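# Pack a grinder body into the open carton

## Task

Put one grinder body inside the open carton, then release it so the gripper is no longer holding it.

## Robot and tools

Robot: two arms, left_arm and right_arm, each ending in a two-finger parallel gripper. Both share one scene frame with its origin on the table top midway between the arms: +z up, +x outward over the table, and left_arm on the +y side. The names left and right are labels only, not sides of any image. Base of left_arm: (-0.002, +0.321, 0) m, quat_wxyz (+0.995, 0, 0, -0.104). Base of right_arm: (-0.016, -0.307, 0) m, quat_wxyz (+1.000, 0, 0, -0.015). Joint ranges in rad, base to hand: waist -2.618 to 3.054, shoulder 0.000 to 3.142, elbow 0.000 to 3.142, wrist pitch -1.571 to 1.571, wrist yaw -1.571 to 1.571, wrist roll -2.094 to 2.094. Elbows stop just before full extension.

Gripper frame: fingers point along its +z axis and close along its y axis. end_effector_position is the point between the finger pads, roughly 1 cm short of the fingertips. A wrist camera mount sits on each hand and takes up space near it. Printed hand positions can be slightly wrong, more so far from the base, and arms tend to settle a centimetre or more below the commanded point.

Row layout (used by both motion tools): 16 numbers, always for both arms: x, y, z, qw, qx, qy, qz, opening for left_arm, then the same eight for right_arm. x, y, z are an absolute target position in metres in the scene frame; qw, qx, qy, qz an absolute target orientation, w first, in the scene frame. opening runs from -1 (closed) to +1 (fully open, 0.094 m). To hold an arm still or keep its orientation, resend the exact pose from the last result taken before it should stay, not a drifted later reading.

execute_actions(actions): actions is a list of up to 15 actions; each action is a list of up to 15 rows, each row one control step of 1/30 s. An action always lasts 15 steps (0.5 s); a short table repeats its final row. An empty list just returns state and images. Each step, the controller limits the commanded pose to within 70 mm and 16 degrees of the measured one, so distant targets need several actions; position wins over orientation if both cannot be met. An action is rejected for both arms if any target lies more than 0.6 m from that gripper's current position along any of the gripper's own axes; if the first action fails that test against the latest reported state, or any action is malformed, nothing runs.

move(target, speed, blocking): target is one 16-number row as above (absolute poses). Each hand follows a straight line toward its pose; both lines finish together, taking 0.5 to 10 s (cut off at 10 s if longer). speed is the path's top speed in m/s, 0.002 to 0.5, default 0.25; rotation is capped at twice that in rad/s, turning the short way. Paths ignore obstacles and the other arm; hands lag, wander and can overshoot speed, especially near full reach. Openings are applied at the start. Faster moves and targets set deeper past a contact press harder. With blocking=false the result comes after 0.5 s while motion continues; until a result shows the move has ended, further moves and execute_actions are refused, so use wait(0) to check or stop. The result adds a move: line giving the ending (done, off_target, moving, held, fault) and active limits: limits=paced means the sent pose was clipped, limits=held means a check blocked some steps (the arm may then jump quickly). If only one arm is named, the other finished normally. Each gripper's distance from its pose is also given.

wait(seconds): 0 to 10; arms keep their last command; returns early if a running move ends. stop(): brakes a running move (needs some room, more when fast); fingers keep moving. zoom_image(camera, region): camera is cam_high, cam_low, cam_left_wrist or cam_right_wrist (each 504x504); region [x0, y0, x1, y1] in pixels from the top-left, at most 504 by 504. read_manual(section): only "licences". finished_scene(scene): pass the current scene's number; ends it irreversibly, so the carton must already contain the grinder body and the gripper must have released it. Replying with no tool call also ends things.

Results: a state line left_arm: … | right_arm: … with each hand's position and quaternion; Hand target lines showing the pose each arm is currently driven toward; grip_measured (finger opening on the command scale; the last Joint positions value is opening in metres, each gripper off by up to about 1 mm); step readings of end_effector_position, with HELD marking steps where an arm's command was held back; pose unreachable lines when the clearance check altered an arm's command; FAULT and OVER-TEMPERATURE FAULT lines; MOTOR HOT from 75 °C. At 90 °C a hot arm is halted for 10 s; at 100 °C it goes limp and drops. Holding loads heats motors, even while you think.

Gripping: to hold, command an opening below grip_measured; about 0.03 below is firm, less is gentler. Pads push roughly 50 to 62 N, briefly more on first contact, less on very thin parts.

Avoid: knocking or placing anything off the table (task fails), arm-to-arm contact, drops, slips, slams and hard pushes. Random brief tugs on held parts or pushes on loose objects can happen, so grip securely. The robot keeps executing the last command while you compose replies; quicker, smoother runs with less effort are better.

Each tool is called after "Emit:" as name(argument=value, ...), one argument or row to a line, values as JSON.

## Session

Emit:
execute_actions(
  actions=[],
)

Scene clock: 0.00 s.
left_arm: end_effector_position=(+0.1914, +0.0830, +0.1588) grip_measured=+1.000 end_effector_quat_wxyz=(+0.086, +0.375, +0.803, -0.455) | right_arm: end_effector_position=(+0.4588, -0.0040, +0.3066) grip_measured=+1.000 end_effector_quat_wxyz=(+0.330, +0.140, +0.866, +0.349)
Joint positions: left_arm=[-0.193  1.448  1.003 -0.912  0.946  0.363  0.094] | right_arm=[ 0.565  1.934  1.998 -0.636 -0.099  0.909  0.094]
Joint velocities: left_arm=[-0.002 -0.002 -0.017 -0.007  0.022 -0.022  0.   ] | right_arm=[ 0.002 -0.012 -0.017 -0.081  0.007 -0.066  0.   ]
Motor temperatures (°C, as the motors report them): left_arm=[20 18 17 18 18 17] | right_arm=[18 22 21 20 20 16]
Hand target (left_arm): +0.193, +0.081, +0.167; +0.097, +0.381, +0.796, -0.461
Hand target (right_arm): +0.458, -0.005, +0.324; +0.346, +0.135, +0.856, +0.359

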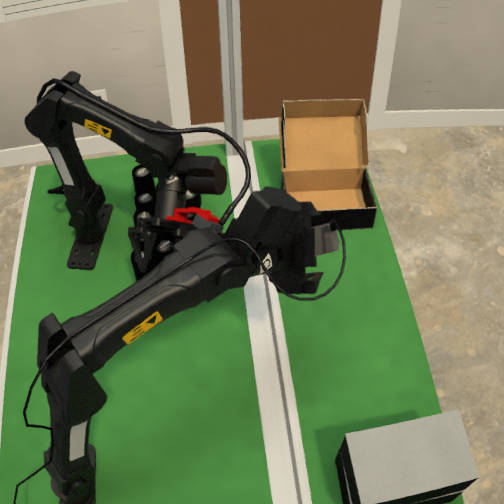

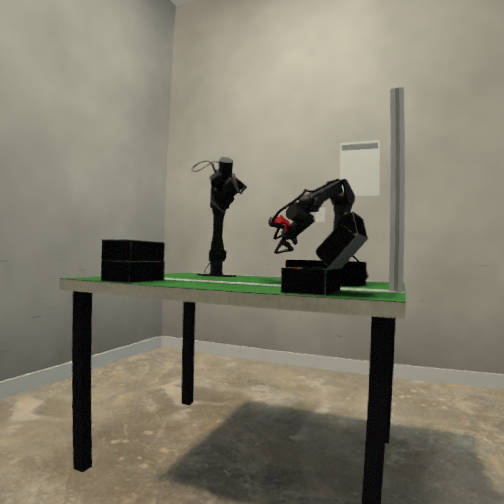

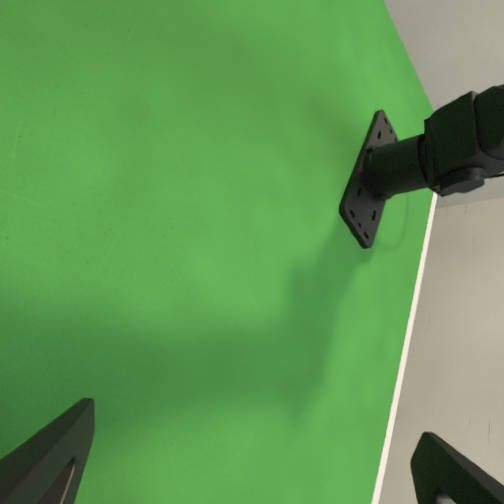

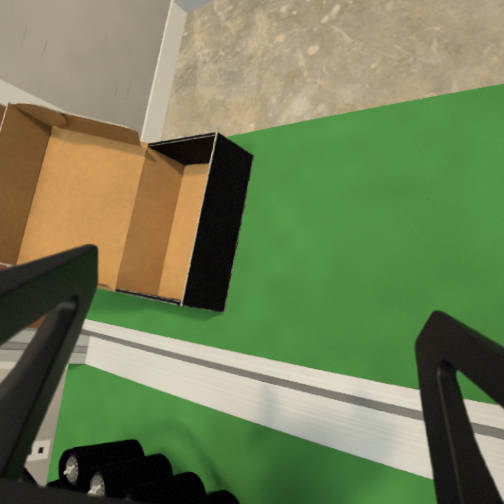

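Emit:
move(
  target=[0.2,0.06,0.17,0,-0.383,0.924,0,1,0.25,-0.3,0.25,0.2,0,0.98,0,1],
  speed=0.3,
)

Scene clock: 7.70 s.
left_arm: end_effector_position=(+0.2001, +0.0615, +0.1632) grip_measured=+1.000 end_effector_quat_wxyz=(-0.001, -0.387, +0.922, -0.001) | right_arm: end_effector_position=(+0.2557, -0.2967, +0.2497) grip_measured=+1.000 end_effector_quat_wxyz=(+0.191, -0.003, +0.982, +0.010)
Joint positions: left_arm=[-0.702  1.797  1.699 -1.471  0.003 -1.705  0.094] | right_arm=[ 0.057  1.302  1.5   -1.383 -0.011  0.023  0.094]
Joint velocities: left_arm=[ 0.007 -0.032 -0.022 -0.037  0.007 -0.051  0.   ] | right_arm=[ 0.007 -0.017  0.012  0.037 -0.007 -0.081  0.   ]
Motor temperatures (°C, as the motors report them): left_arm=[20 18 18 19 18 17] | right_arm=[18 24 22 22 20 16]
Hand target (left_arm): +0.200, +0.060, +0.168; +0.005, -0.387, +0.922, +0.000
Hand target (right_arm): +0.252, -0.302, +0.253; +0.198, +0.001, +0.980, +0.004
Off the commanded pose (left_arm): 0.007 m, 1 deg.
Off the commanded pose (right_arm): 0.007 m, 2 deg.
move: done

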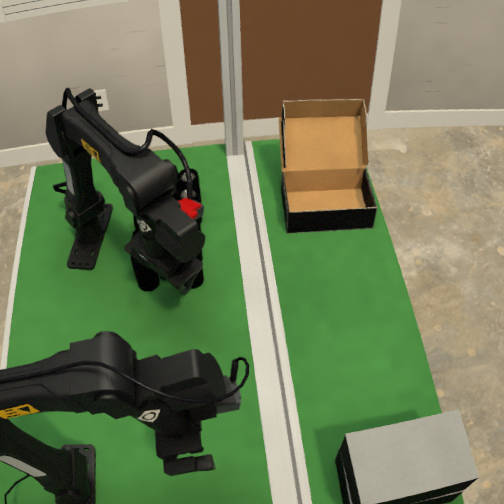

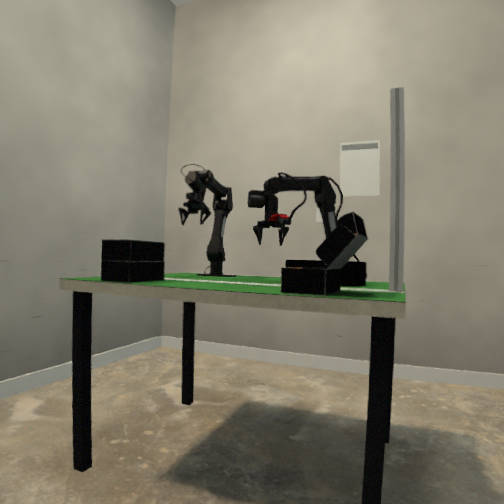

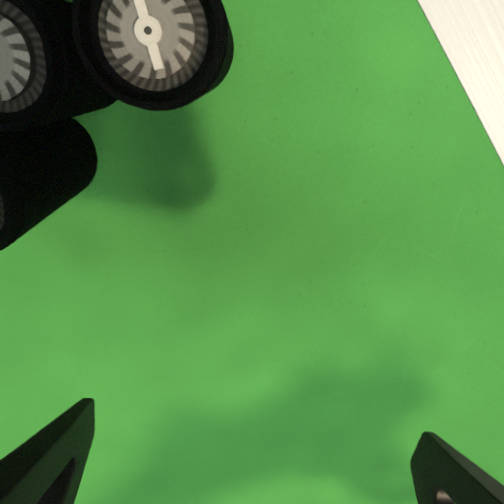

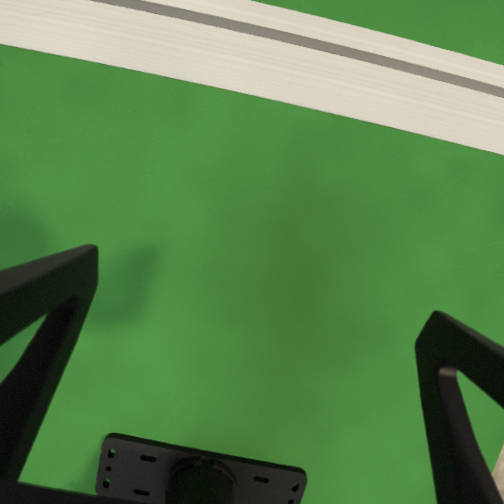

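Emit:
move(
  target=[0.252,0.18,0.15,0,0.383,0.924,0,0.5,0.2557,-0.2967,0.2497,0.191,0,0.982,0.01,1],
  speed=0.4,
)

Scene clock: 14.73 s.
left_arm: end_effector_position=(+0.2487, +0.1789, +0.1438) grip_measured=+0.503 end_effector_quat_wxyz=(-0.018, +0.383, +0.923, +0.004) | right_arm: end_effector_position=(+0.2557, -0.2967, +0.2497) grip_measured=+1.000 end_effector_quat_wxyz=(+0.191, -0.002, +0.982, +0.010)
Joint positions: left_arm=[-0.313  1.669  1.471 -1.41  -0.003  0.265  0.071] | right_arm=[ 0.057  1.302  1.5   -1.383 -0.011  0.025  0.094]
Joint velocities: left_arm=[-0.002 -0.007 -0.002 -0.037  0.022 -0.037  0.001] | right_arm=[0.017 0.012 0.007 0.007 0.007 0.007 0.   ]
Motor temperatures (°C, as the motors report them): left_arm=[20 19 18 19 18 17] | right_arm=[18 23 23 22 20 16]
Hand target (left_arm): +0.250, +0.180, +0.150; +0.002, +0.383, +0.924, -0.002
Hand target (right_arm): +0.256, -0.297, +0.250; +0.191, -0.000, +0.982, +0.010
Off the commanded pose (left_arm): 0.007 m, 2 deg.
Off the commanded pose (right_arm): 0.000 m, 0 deg.
move: done

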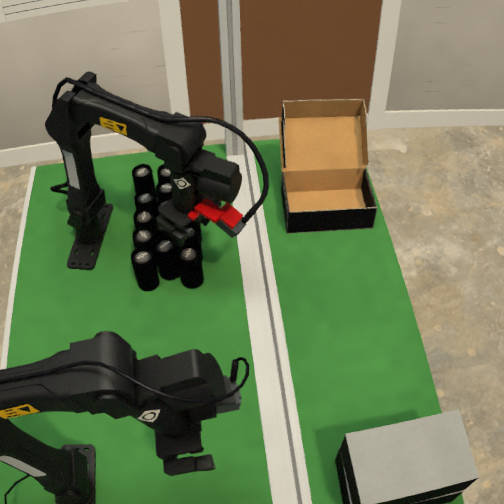

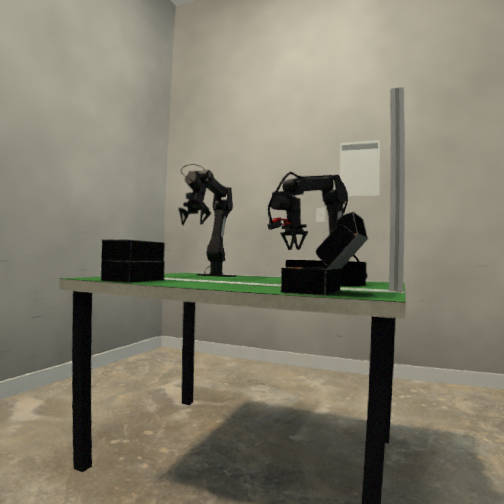

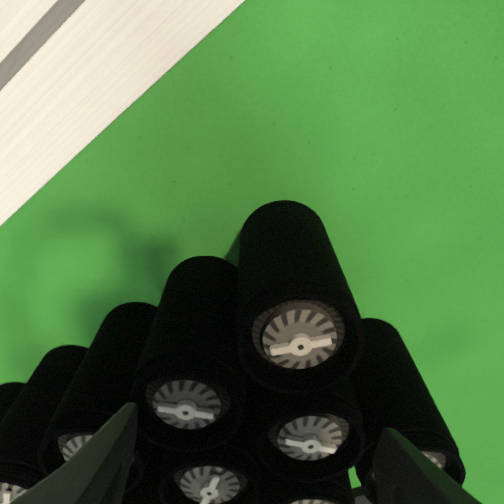

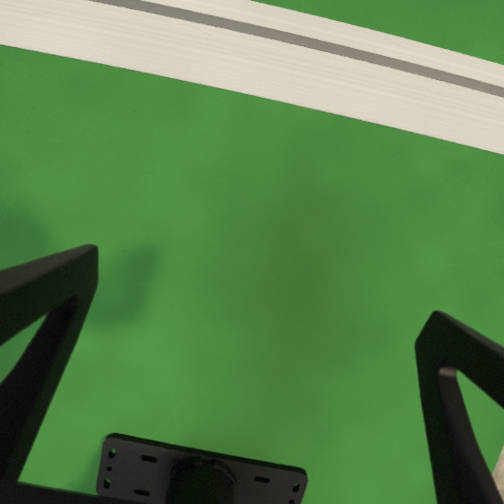

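Emit:
move(
  target=[0.254,0.154,0.125,0,0.383,0.924,0,0.5,0.2557,-0.2967,0.2497,0.191,0,0.982,0.01,1],
  speed=0.1,
)

Scene clock: 18.30 s.
left_arm: end_effector_position=(+0.2531, +0.1584, +0.1285) grip_measured=+0.503 end_effector_quat_wxyz=(-0.003, +0.383, +0.924, +0.002) | right_arm: end_effector_position=(+0.2557, -0.2967, +0.2497) grip_measured=+1.000 end_effector_quat_wxyz=(+0.191, -0.002, +0.982, +0.010)
Joint positions: left_arm=[-0.364  1.695  1.44  -1.324 -0.003  0.214  0.071] | right_arm=[ 0.057  1.302  1.5   -1.383 -0.011  0.025  0.094]
Joint velocities: left_arm=[ 0.002 -0.007 -0.012  0.037 -0.022 -0.051 -0.001] | right_arm=[-0.022  0.007 -0.007 -0.022  0.037  0.051  0.   ]
Motor temperatures (°C, as the motors report them): left_arm=[20 20 18 19 18 17] | right_arm=[18 23 23 22 20 16]
Hand target (left_arm): +0.254, +0.155, +0.125; -0.001, +0.383, +0.924, +0.000
Hand target (right_arm): +0.256, -0.297, +0.250; +0.191, +0.000, +0.982, +0.010
Off the commanded pose (left_arm): 0.006 m, 0 deg.
Off the commanded pose (right_arm): 0.000 m, 0 deg.
move: done

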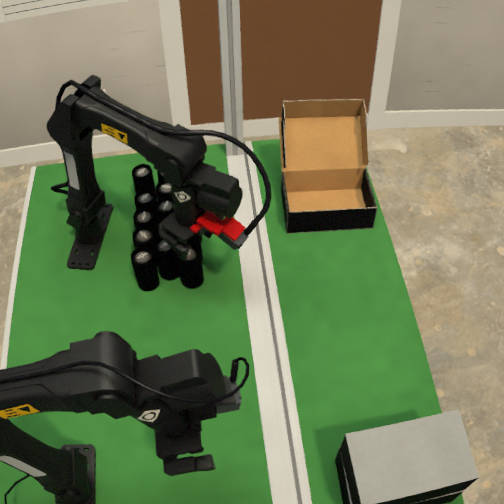

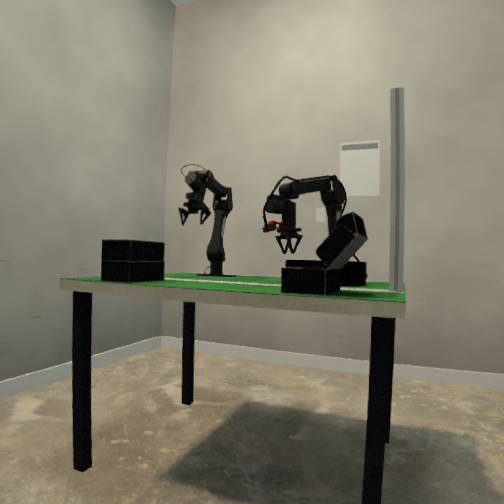

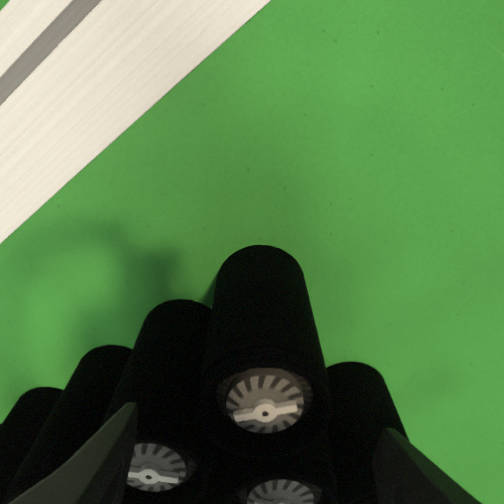

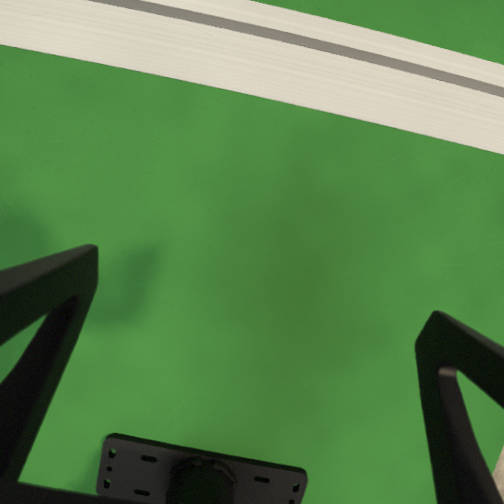

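Emit:
move(
  target=[0.252,0.158,0.075,0,0.383,0.924,0,0.5,0.2557,-0.2967,0.2497,0.191,0,0.982,0.01,1],
  speed=0.07,
)

Emit:
execute_actions(
  actions=[
    [[0.252,0.158,0.075,0,0.383,0.924,0,0.2,0.2557,-0.2967,0.2497,0.191,0,0.982,0.01,1]],
    [[0.252,0.158,0.075,0,0.383,0.924,0,0.08,0.2557,-0.2967,0.2497,0.191,0,0.982,0.01,1]],
  ],
)

Scene clock: 22.97 s.
left_arm: end_effector_position=(+0.2502, +0.1602, +0.0805) grip_measured=+0.503 end_effector_quat_wxyz=(+0.000, +0.383, +0.924, +0.001) | right_arm: end_effector_position=(+0.2557, -0.2967, +0.2497) grip_measured=+1.000 end_effector_quat_wxyz=(+0.191, -0.002, +0.982, +0.010)
Joint positions: left_arm=[-0.364  1.695  1.248 -1.124 -0.003  0.213  0.071] | right_arm=[ 0.057  1.302  1.5   -1.383 -0.011  0.025  0.094]
Joint velocities: left_arm=[ 0.007 -0.012 -0.002  0.051  0.066  0.037  0.   ] | right_arm=[-0.007  0.002 -0.012  0.066  0.022 -0.066  0.   ]
Motor temperatures (°C, as the motors report them): left_arm=[20 20 18 19 18 17] | right_arm=[18 23 23 22 20 16]
Hand target (left_arm): +0.251, +0.158, +0.075; -0.000, +0.383, +0.924, -0.000
Hand target (right_arm): +0.256, -0.297, +0.250; +0.191, -0.000, +0.982, +0.010
Off the commanded pose (left_arm): 0.006 m, 0 deg.
Off the commanded pose (right_arm): 0.000 m, 0 deg.
move: done

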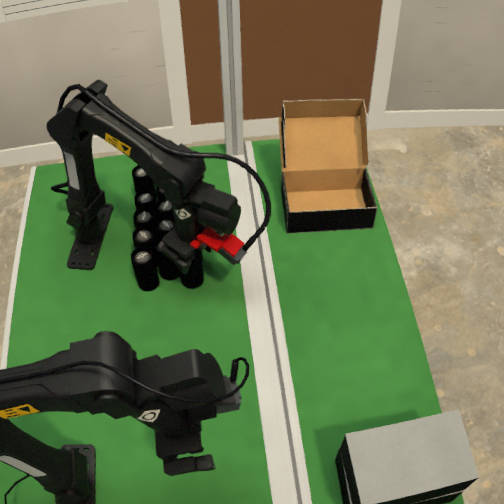

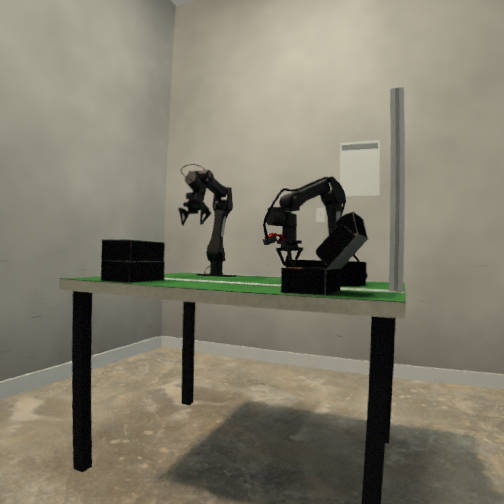

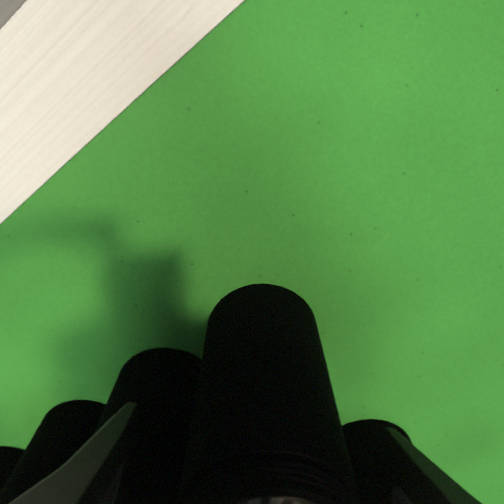

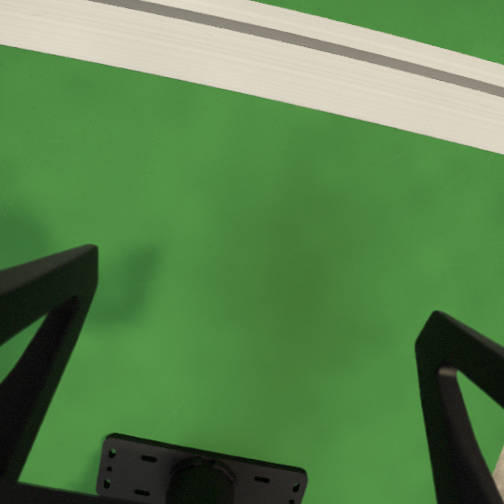

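Scene clock: 23.97 s.
left_arm: end_effector_position=(+0.2496, +0.1590, +0.0805) grip_measured=+0.083 end_effector_quat_wxyz=(-0.000, +0.383, +0.924, -0.003) | right_arm: end_effector_position=(+0.2557, -0.2967, +0.2497) grip_measured=+1.000 end_effector_quat_wxyz=(+0.191, -0.002, +0.982, +0.010)
Joint positions: left_arm=[-0.364  1.695  1.248 -1.123  0.005  0.213  0.051] | right_arm=[ 0.057  1.302  1.5   -1.383 -0.011  0.025  0.094]
Joint velocities: left_arm=[ 0.007  0.002 -0.027 -0.051  0.007 -0.037  0.   ] | right_arm=[-0.002 -0.012  0.017 -0.022 -0.007 -0.095  0.   ]
Motor temperatures (°C, as the motors report them): left_arm=[20 20 18 19 18 17] | right_arm=[18 23 23 22 20 16]
Hand target (left_arm): +0.252, +0.158, +0.075; -0.000, +0.383, +0.924, -0.000
Hand target (right_arm): +0.256, -0.297, +0.250; +0.191, -0.000, +0.982, +0.010
Off the commanded pose (left_arm): 0.006 m, 0 deg.
Off the commanded pose (right_arm): 0.000 m, 0 deg.
Step readings (end_effector_position; steps 1 to 15: 1st action; 16 to 30: 2nd action):
0: left_arm (+0.2502, +0.1602, +0.0805) | right_arm (+0.2557, -0.2967, +0.2497)
1: left_arm (+0.2503, +0.1602, +0.0805) | right_arm (+0.2557, -0.2967, +0.2497)
2: left_arm (+0.2503, +0.1602, +0.0805) | right_arm (+0.2557, -0.2967, +0.2497)
4: left_arm (+0.2502, +0.1599, +0.0805) | right_arm (+0.2557, -0.2967, +0.2497)
8: left_arm (+0.2502, +0.1598, +0.0805) | right_arm (+0.2557, -0.2967, +0.2497)
15: left_arm (+0.2502, +0.1598, +0.0805) | right_arm (+0.2557, -0.2967, +0.2497)
16: left_arm (+0.2500, +0.1595, +0.0805) | right_arm (+0.2557, -0.2967, +0.2497)
17: left_arm (+0.2499, +0.1594, +0.0805) | right_arm (+0.2557, -0.2967, +0.2497)
19: left_arm (+0.2497, +0.1591, +0.0805) | right_arm (+0.2557, -0.2967, +0.2497)
23: left_arm (+0.2496, +0.1590, +0.0805) | right_arm (+0.2557, -0.2967, +0.2497)
30: end_effector_position above

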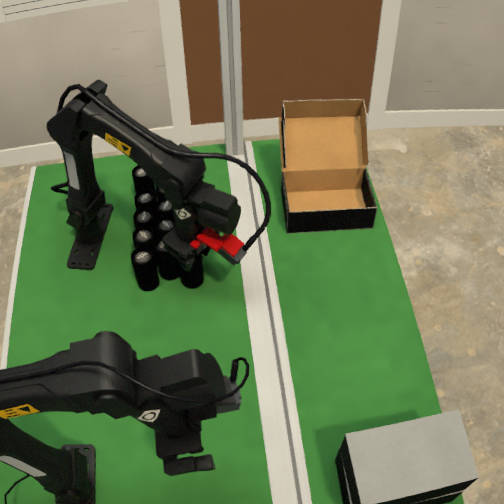

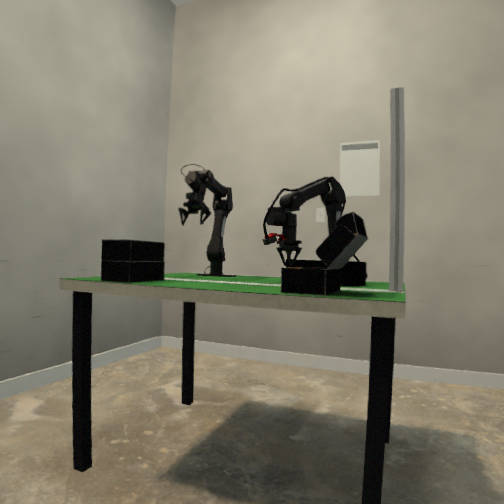

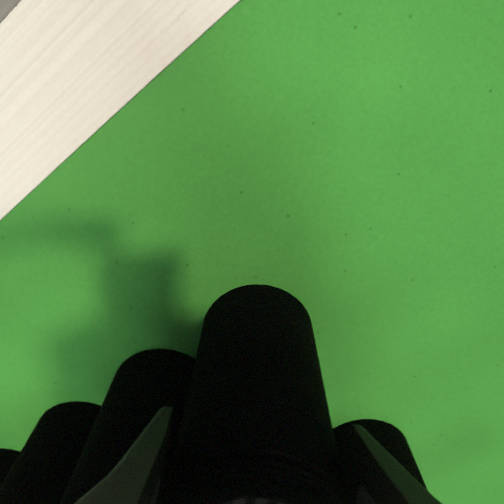

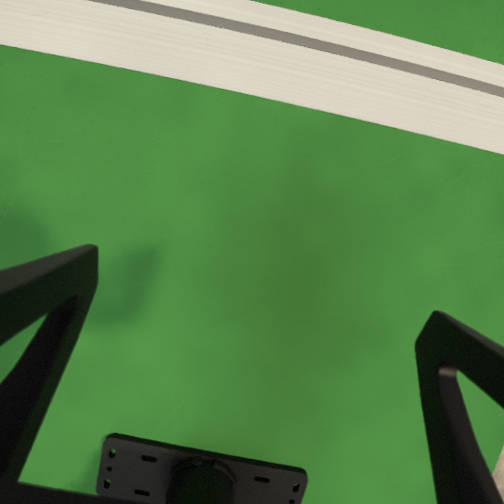

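Thinner (and taller) here; go a little lower and close more.

Emit:
execute_actions(
  actions=[
    [[0.248,0.162,0.07,0,0.383,0.924,0,0.08,0.2557,-0.2967,0.2497,0.191,0,0.982,0.01,1]],
    [[0.248,0.162,0.07,0,0.383,0.924,0,-0.05,0.2557,-0.2967,0.2497,0.191,0,0.982,0.01,1]],
    [[0.248,0.162,0.07,0,0.383,0.924,0,-0.2,0.2557,-0.2967,0.2497,0.191,0,0.982,0.01,1]],
  ],
)

Scene clock: 27.40 s.
left_arm: end_effector_position=(+0.2446, +0.1613, +0.0720) grip_measured=+0.039 end_effector_quat_wxyz=(-0.007, +0.383, +0.924, -0.004) | right_arm: end_effector_position=(+0.2557, -0.2967, +0.2497) grip_measured=+1.000 end_effector_quat_wxyz=(+0.191, -0.002, +0.982, +0.010)
Joint positions: left_arm=[-0.364  1.695  1.214 -1.103  0.01   0.213  0.049] | right_arm=[ 0.057  1.302  1.5   -1.383 -0.011  0.025  0.094]
Joint velocities: left_arm=[ 0.002 -0.012  0.012  0.022 -0.037  0.022 -0.   ] | right_arm=[-0.007  0.022  0.007 -0.007 -0.007  0.037  0.   ]
Motor temperatures (°C, as the motors report them): left_arm=[20 20 18 19 18 17] | right_arm=[18 23 23 22 20 16]
Hand target (left_arm): +0.248, +0.162, +0.070; -0.000, +0.383, +0.924, -0.000
Hand target (right_arm): +0.256, -0.297, +0.250; +0.191, -0.000, +0.982, +0.010
Off the commanded pose (left_arm): 0.004 m, 1 deg.
Off the commanded pose (right_arm): 0.000 m, 0 deg.
Step readings (end_effector_position; steps 1 to 15: 1st action; 16 to 30: 2nd action; 31 to 45: 3rd action):
0: left_arm (+0.2496, +0.1590, +0.0805) | right_arm (+0.2557, -0.2967, +0.2497)
1: left_arm (+0.2495, +0.1591, +0.0795) | right_arm (+0.2557, -0.2967, +0.2497)
2: left_arm (+0.2487, +0.1593, +0.0778) | right_arm (+0.2557, -0.2967, +0.2497)
4: left_arm (+0.2459, +0.1607, +0.0740) | right_arm (+0.2557, -0.2967, +0.2497)
8: left_arm (+0.2446, +0.1615, +0.0720) | right_arm (+0.2557, -0.2967, +0.2497)
15: left_arm (+0.2447, +0.1614, +0.0719) | right_arm (+0.2557, -0.2967, +0.2497)
16: left_arm (+0.2446, +0.1613, +0.0719) | right_arm (+0.2557, -0.2967, +0.2497)
17: left_arm (+0.2446, +0.1613, +0.0720) | right_arm (+0.2557, -0.2967, +0.2497)
19: left_arm (+0.2446, +0.1613, +0.0720) | right_arm (+0.2557, -0.2967, +0.2497)
23: left_arm (+0.2446, +0.1613, +0.0720) | right_arm (+0.2557, -0.2967, +0.2497)
30: left_arm (+0.2446, +0.1613, +0.0720) | right_arm (+0.2557, -0.2967, +0.2497)
31: left_arm (+0.2446, +0.1613, +0.0720) | right_arm (+0.2557, -0.2967, +0.2497)
32: left_arm (+0.2446, +0.1613, +0.0720) | right_arm (+0.2557, -0.2967, +0.2497)
34: left_arm (+0.2446, +0.1613, +0.0720) | right_arm (+0.2557, -0.2967, +0.2497)
38: left_arm (+0.2446, +0.1613, +0.0720) | right_arm (+0.2557, -0.2967, +0.2497)
45: end_effector_position above

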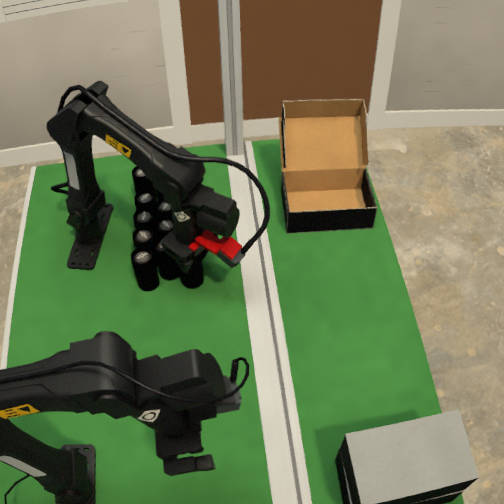

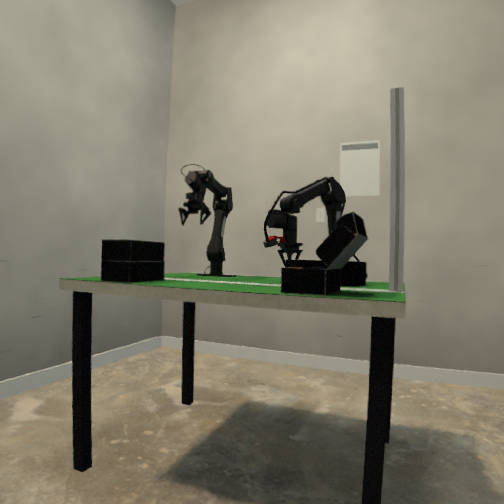

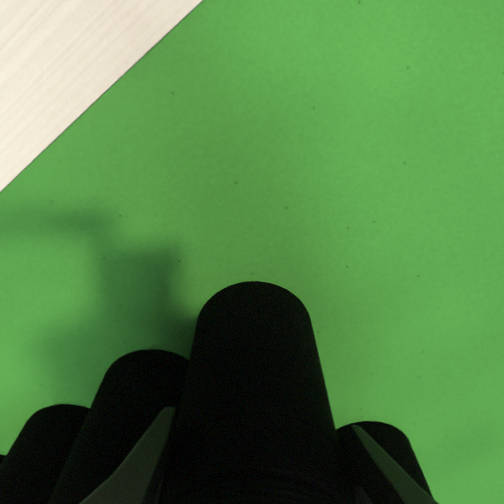

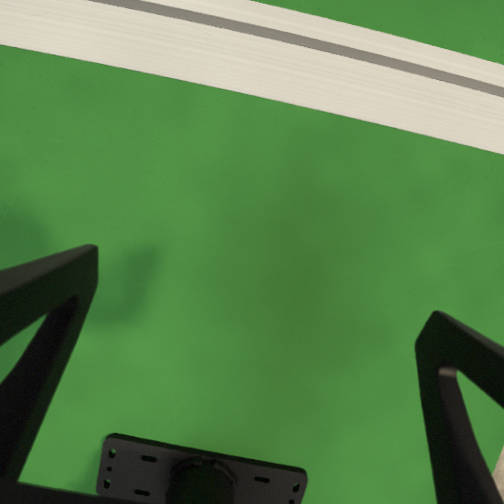

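Emit:
move(
  target=[0.28,0.14,0.19,0.05,0.3,0.95,0,-0.02,0.2557,-0.2967,0.2497,0.191,0,0.982,0.01,1],
  speed=0.15,
)

Emit:
move(
  target=[0.48,0.33,0.24,0.5,0,0.866,0,-0.02,0.2557,-0.2967,0.2497,0.191,0,0.982,0.01,1],
)

Scene clock: 32.73 s.
left_arm: end_effector_position=(+0.2787, +0.1432, +0.1789) grip_measured=+0.039 end_effector_quat_wxyz=(+0.035, +0.301, +0.953, -0.001) | right_arm: end_effector_position=(+0.2557, -0.2967, +0.2497) grip_measured=+1.000 end_effector_quat_wxyz=(+0.191, -0.002, +0.982, +0.010)
Joint positions: left_arm=[-0.369  1.754  1.708 -1.456 -0.017  0.036  0.049] | right_arm=[ 0.057  1.302  1.5   -1.383 -0.011  0.025  0.094]
Joint velocities: left_arm=[-0.002  0.007  0.002 -0.007 -0.022 -0.051  0.   ] | right_arm=[ 0.012  0.007 -0.002 -0.051 -0.007  0.037  0.   ]
Motor temperatures (°C, as the motors report them): left_arm=[20 20 19 19 18 17] | right_arm=[18 22 23 22 20 16]
Hand target (left_arm): +0.282, +0.140, +0.190; +0.050, +0.301, +0.952, -0.001
Hand target (right_arm): +0.256, -0.297, +0.250; +0.191, -0.000, +0.982, +0.010
Off the commanded pose (left_arm): 0.012 m, 2 deg.
Off the commanded pose (right_arm): 0.000 m, 0 deg.
move: off_target (left_arm)

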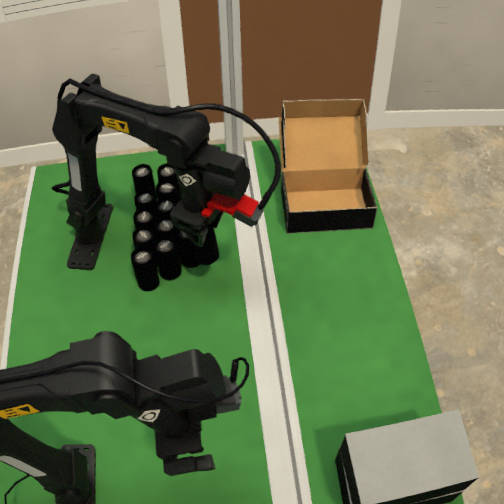

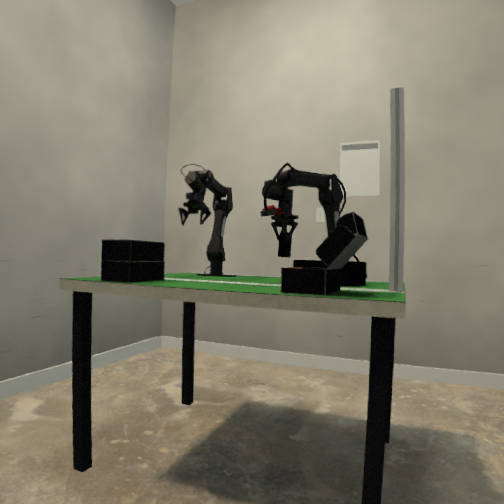

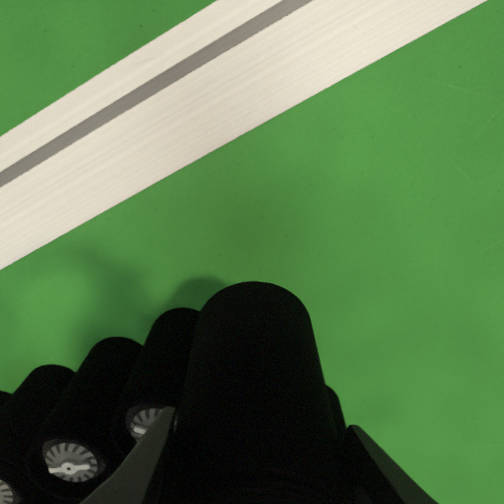

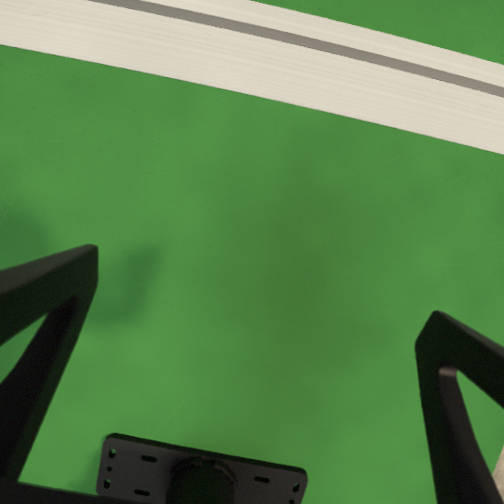

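Scene clock: 36.27 s.
left_arm: end_effector_position=(+0.4589, +0.3300, +0.1971) grip_measured=+0.039 end_effector_quat_wxyz=(+0.445, +0.006, +0.896, -0.008) | right_arm: end_effector_position=(+0.2557, -0.2967, +0.2497) grip_measured=+1.000 end_effector_quat_wxyz=(+0.191, -0.002, +0.982, +0.010)
Joint positions: left_arm=[ 0.244  1.547  1.167 -0.27   0.049  0.025  0.049] | right_arm=[ 0.057  1.302  1.5   -1.383 -0.011  0.025  0.094]
Joint velocities: left_arm=[-0.022 -0.007  0.002 -0.051  0.037 -0.037 -0.001] | right_arm=[-0.002 -0.002 -0.051 -0.022  0.037  0.022  0.   ]
Motor temperatures (°C, as the motors report them): left_arm=[20 20 19 20 18 17] | right_arm=[18 22 23 22 20 16]
Hand target (left_arm): +0.475, +0.332, +0.239; +0.502, +0.005, +0.865, -0.009
Hand target (right_arm): +0.256, -0.297, +0.250; +0.191, -0.000, +0.982, +0.010
Off the commanded pose (left_arm): 0.048 m, 7 deg.
Off the commanded pose (right_arm): 0.000 m, 0 deg.
move: off_target (left_arm); limits=paced

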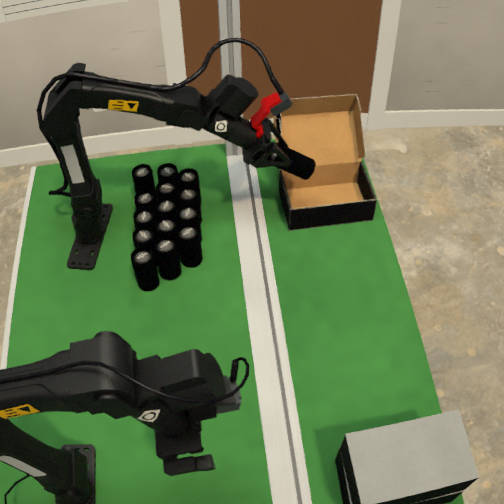

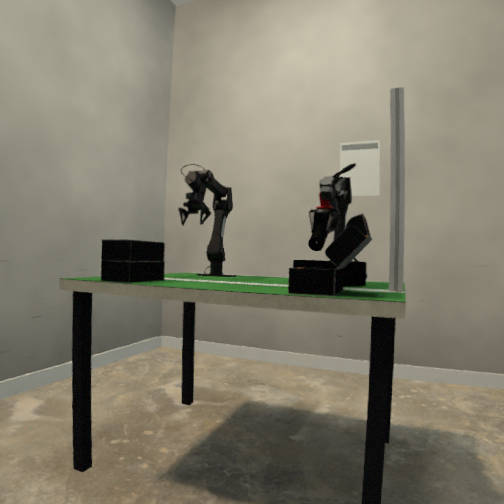

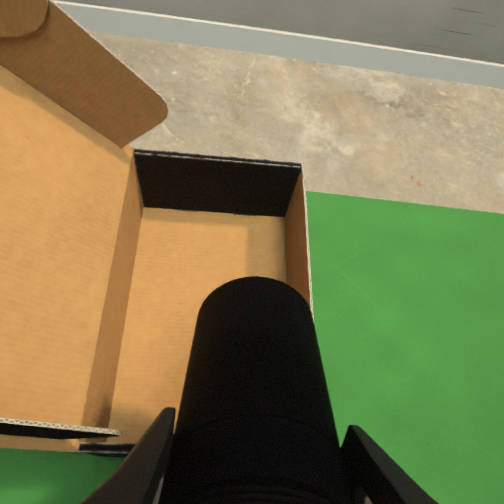

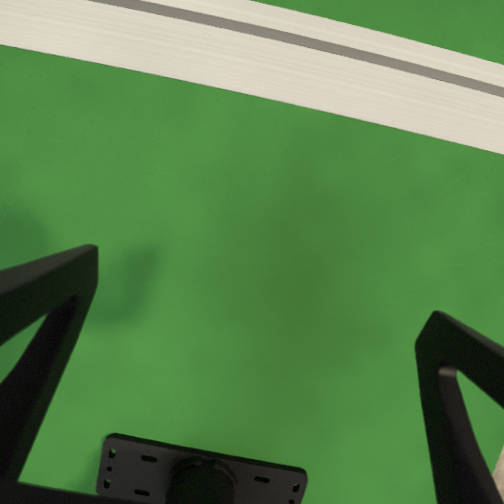

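Emit:
move(
  target=[0.58,0.34,0.19,0.548,-0.073,0.832,0.048,-0.02,0.2557,-0.2967,0.2497,0.191,0,0.982,0.01,1],
  speed=0.12,
)

Scene clock: 42.23 s.
left_arm: end_effector_position=(+0.5614, +0.3442, +0.1455) grip_measured=+0.039 end_effector_quat_wxyz=(+0.495, -0.066, +0.865, +0.050) | right_arm: end_effector_position=(+0.2557, -0.2967, +0.2497) grip_measured=+1.000 end_effector_quat_wxyz=(+0.191, -0.002, +0.982, +0.010)
Joint positions: left_arm=[ 0.196  1.947  1.331  0.079 -0.163 -0.073  0.049] | right_arm=[ 0.057  1.302  1.5   -1.383 -0.011  0.025  0.094]
Joint velocities: left_arm=[-0.007 -0.007  0.002  0.037  0.037  0.037  0.001] | right_arm=[-0.002  0.002 -0.017 -0.051  0.007 -0.007  0.   ]
Motor temperatures (°C, as the motors report them): left_arm=[20 21 20 22 18 17] | right_arm=[18 22 23 22 20 16]
Hand target (left_arm): +0.576, +0.342, +0.190; +0.549, -0.071, +0.832, +0.047
Hand target (right_arm): +0.256, -0.297, +0.250; +0.191, -0.000, +0.982, +0.010
Off the commanded pose (left_arm): 0.048 m, 7 deg.
Off the commanded pose (right_arm): 0.000 m, 0 deg.
move: off_target (left_arm); limits=paced

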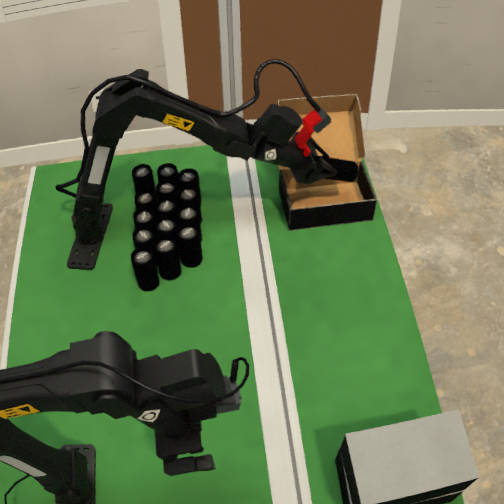

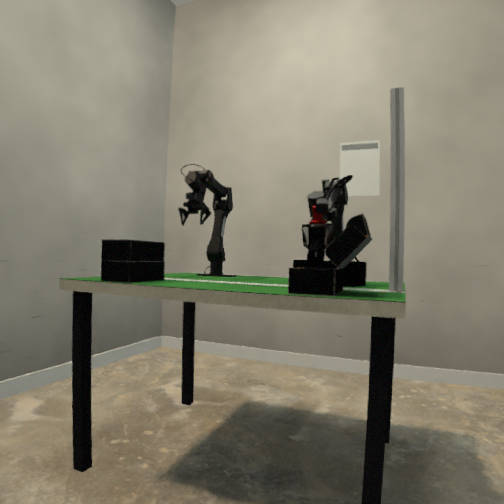

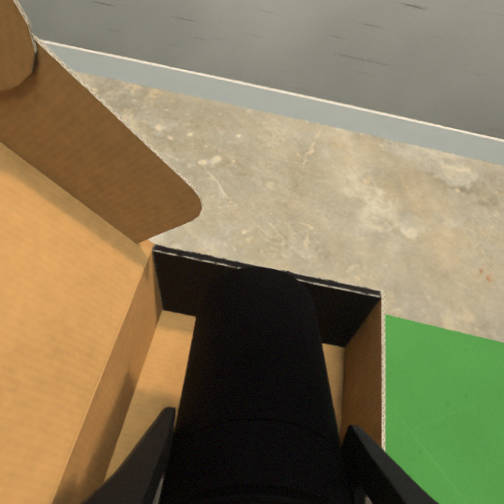

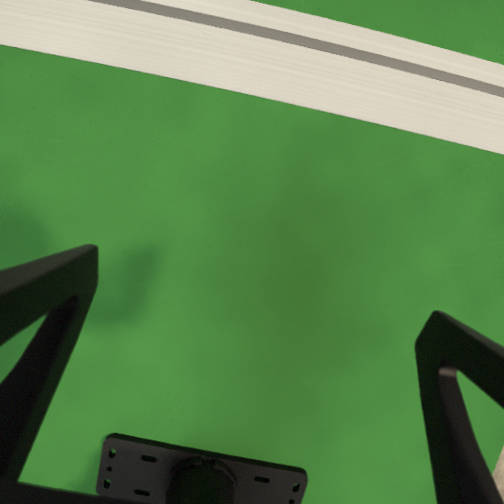

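Emit:
move(
  target=[0.57,0.34,0.108,0.548,-0.073,0.832,0.048,-0.02,0.2557,-0.2967,0.2497,0.191,0,0.982,0.01,1],
  speed=0.06,
)

Scene clock: 45.83 s.
left_arm: end_effector_position=(+0.5573, +0.3452, +0.0820) grip_measured=+0.039 end_effector_quat_wxyz=(+0.506, -0.069, +0.858, +0.051) | right_arm: end_effector_position=(+0.2557, -0.2967, +0.2497) grip_measured=+1.000 end_effector_quat_wxyz=(+0.191, -0.002, +0.982, +0.010)
Joint positions: left_arm=[ 0.196  2.051  1.173  0.366 -0.168 -0.075  0.049] | right_arm=[ 0.057  1.302  1.5   -1.383 -0.011  0.025  0.094]
Joint velocities: left_arm=[ 0.007  0.007 -0.002  0.037 -0.037  0.037  0.   ] | right_arm=[ 0.007 -0.007 -0.002 -0.007 -0.081 -0.022  0.   ]
Motor temperatures (°C, as the motors report them): left_arm=[20 22 20 23 18 17] | right_arm=[18 22 23 22 20 16]
Hand target (left_arm): +0.568, +0.340, +0.108; +0.547, -0.072, +0.833, +0.047
Hand target (right_arm): +0.256, -0.297, +0.250; +0.191, -0.000, +0.982, +0.010
Off the commanded pose (left_arm): 0.029 m, 6 deg.
Off the commanded pose (right_arm): 0.000 m, 0 deg.
move: off_target (left_arm)

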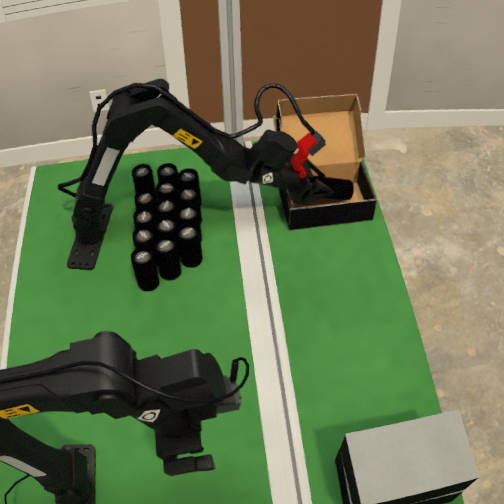

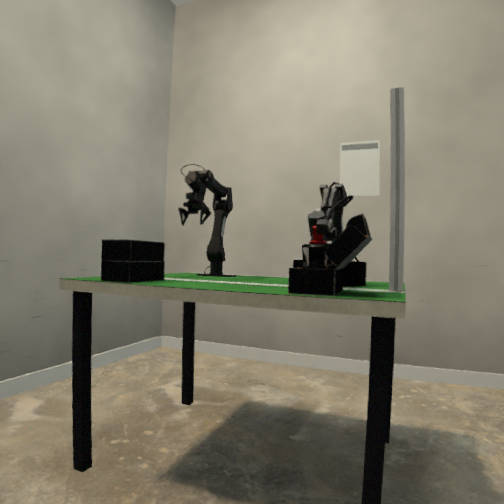

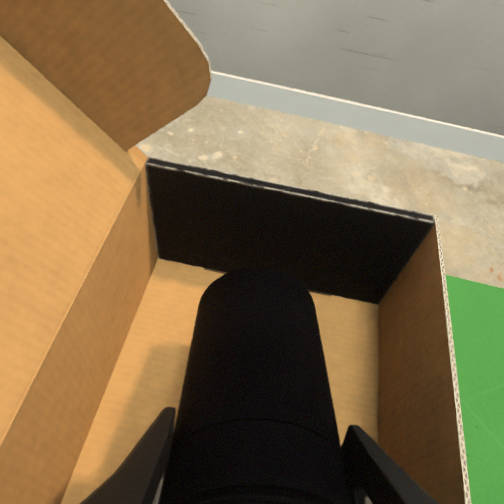

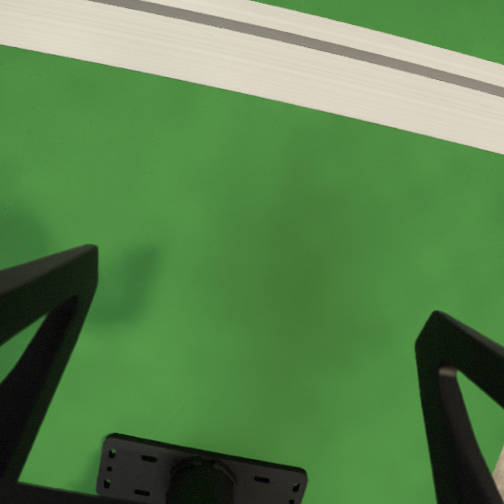

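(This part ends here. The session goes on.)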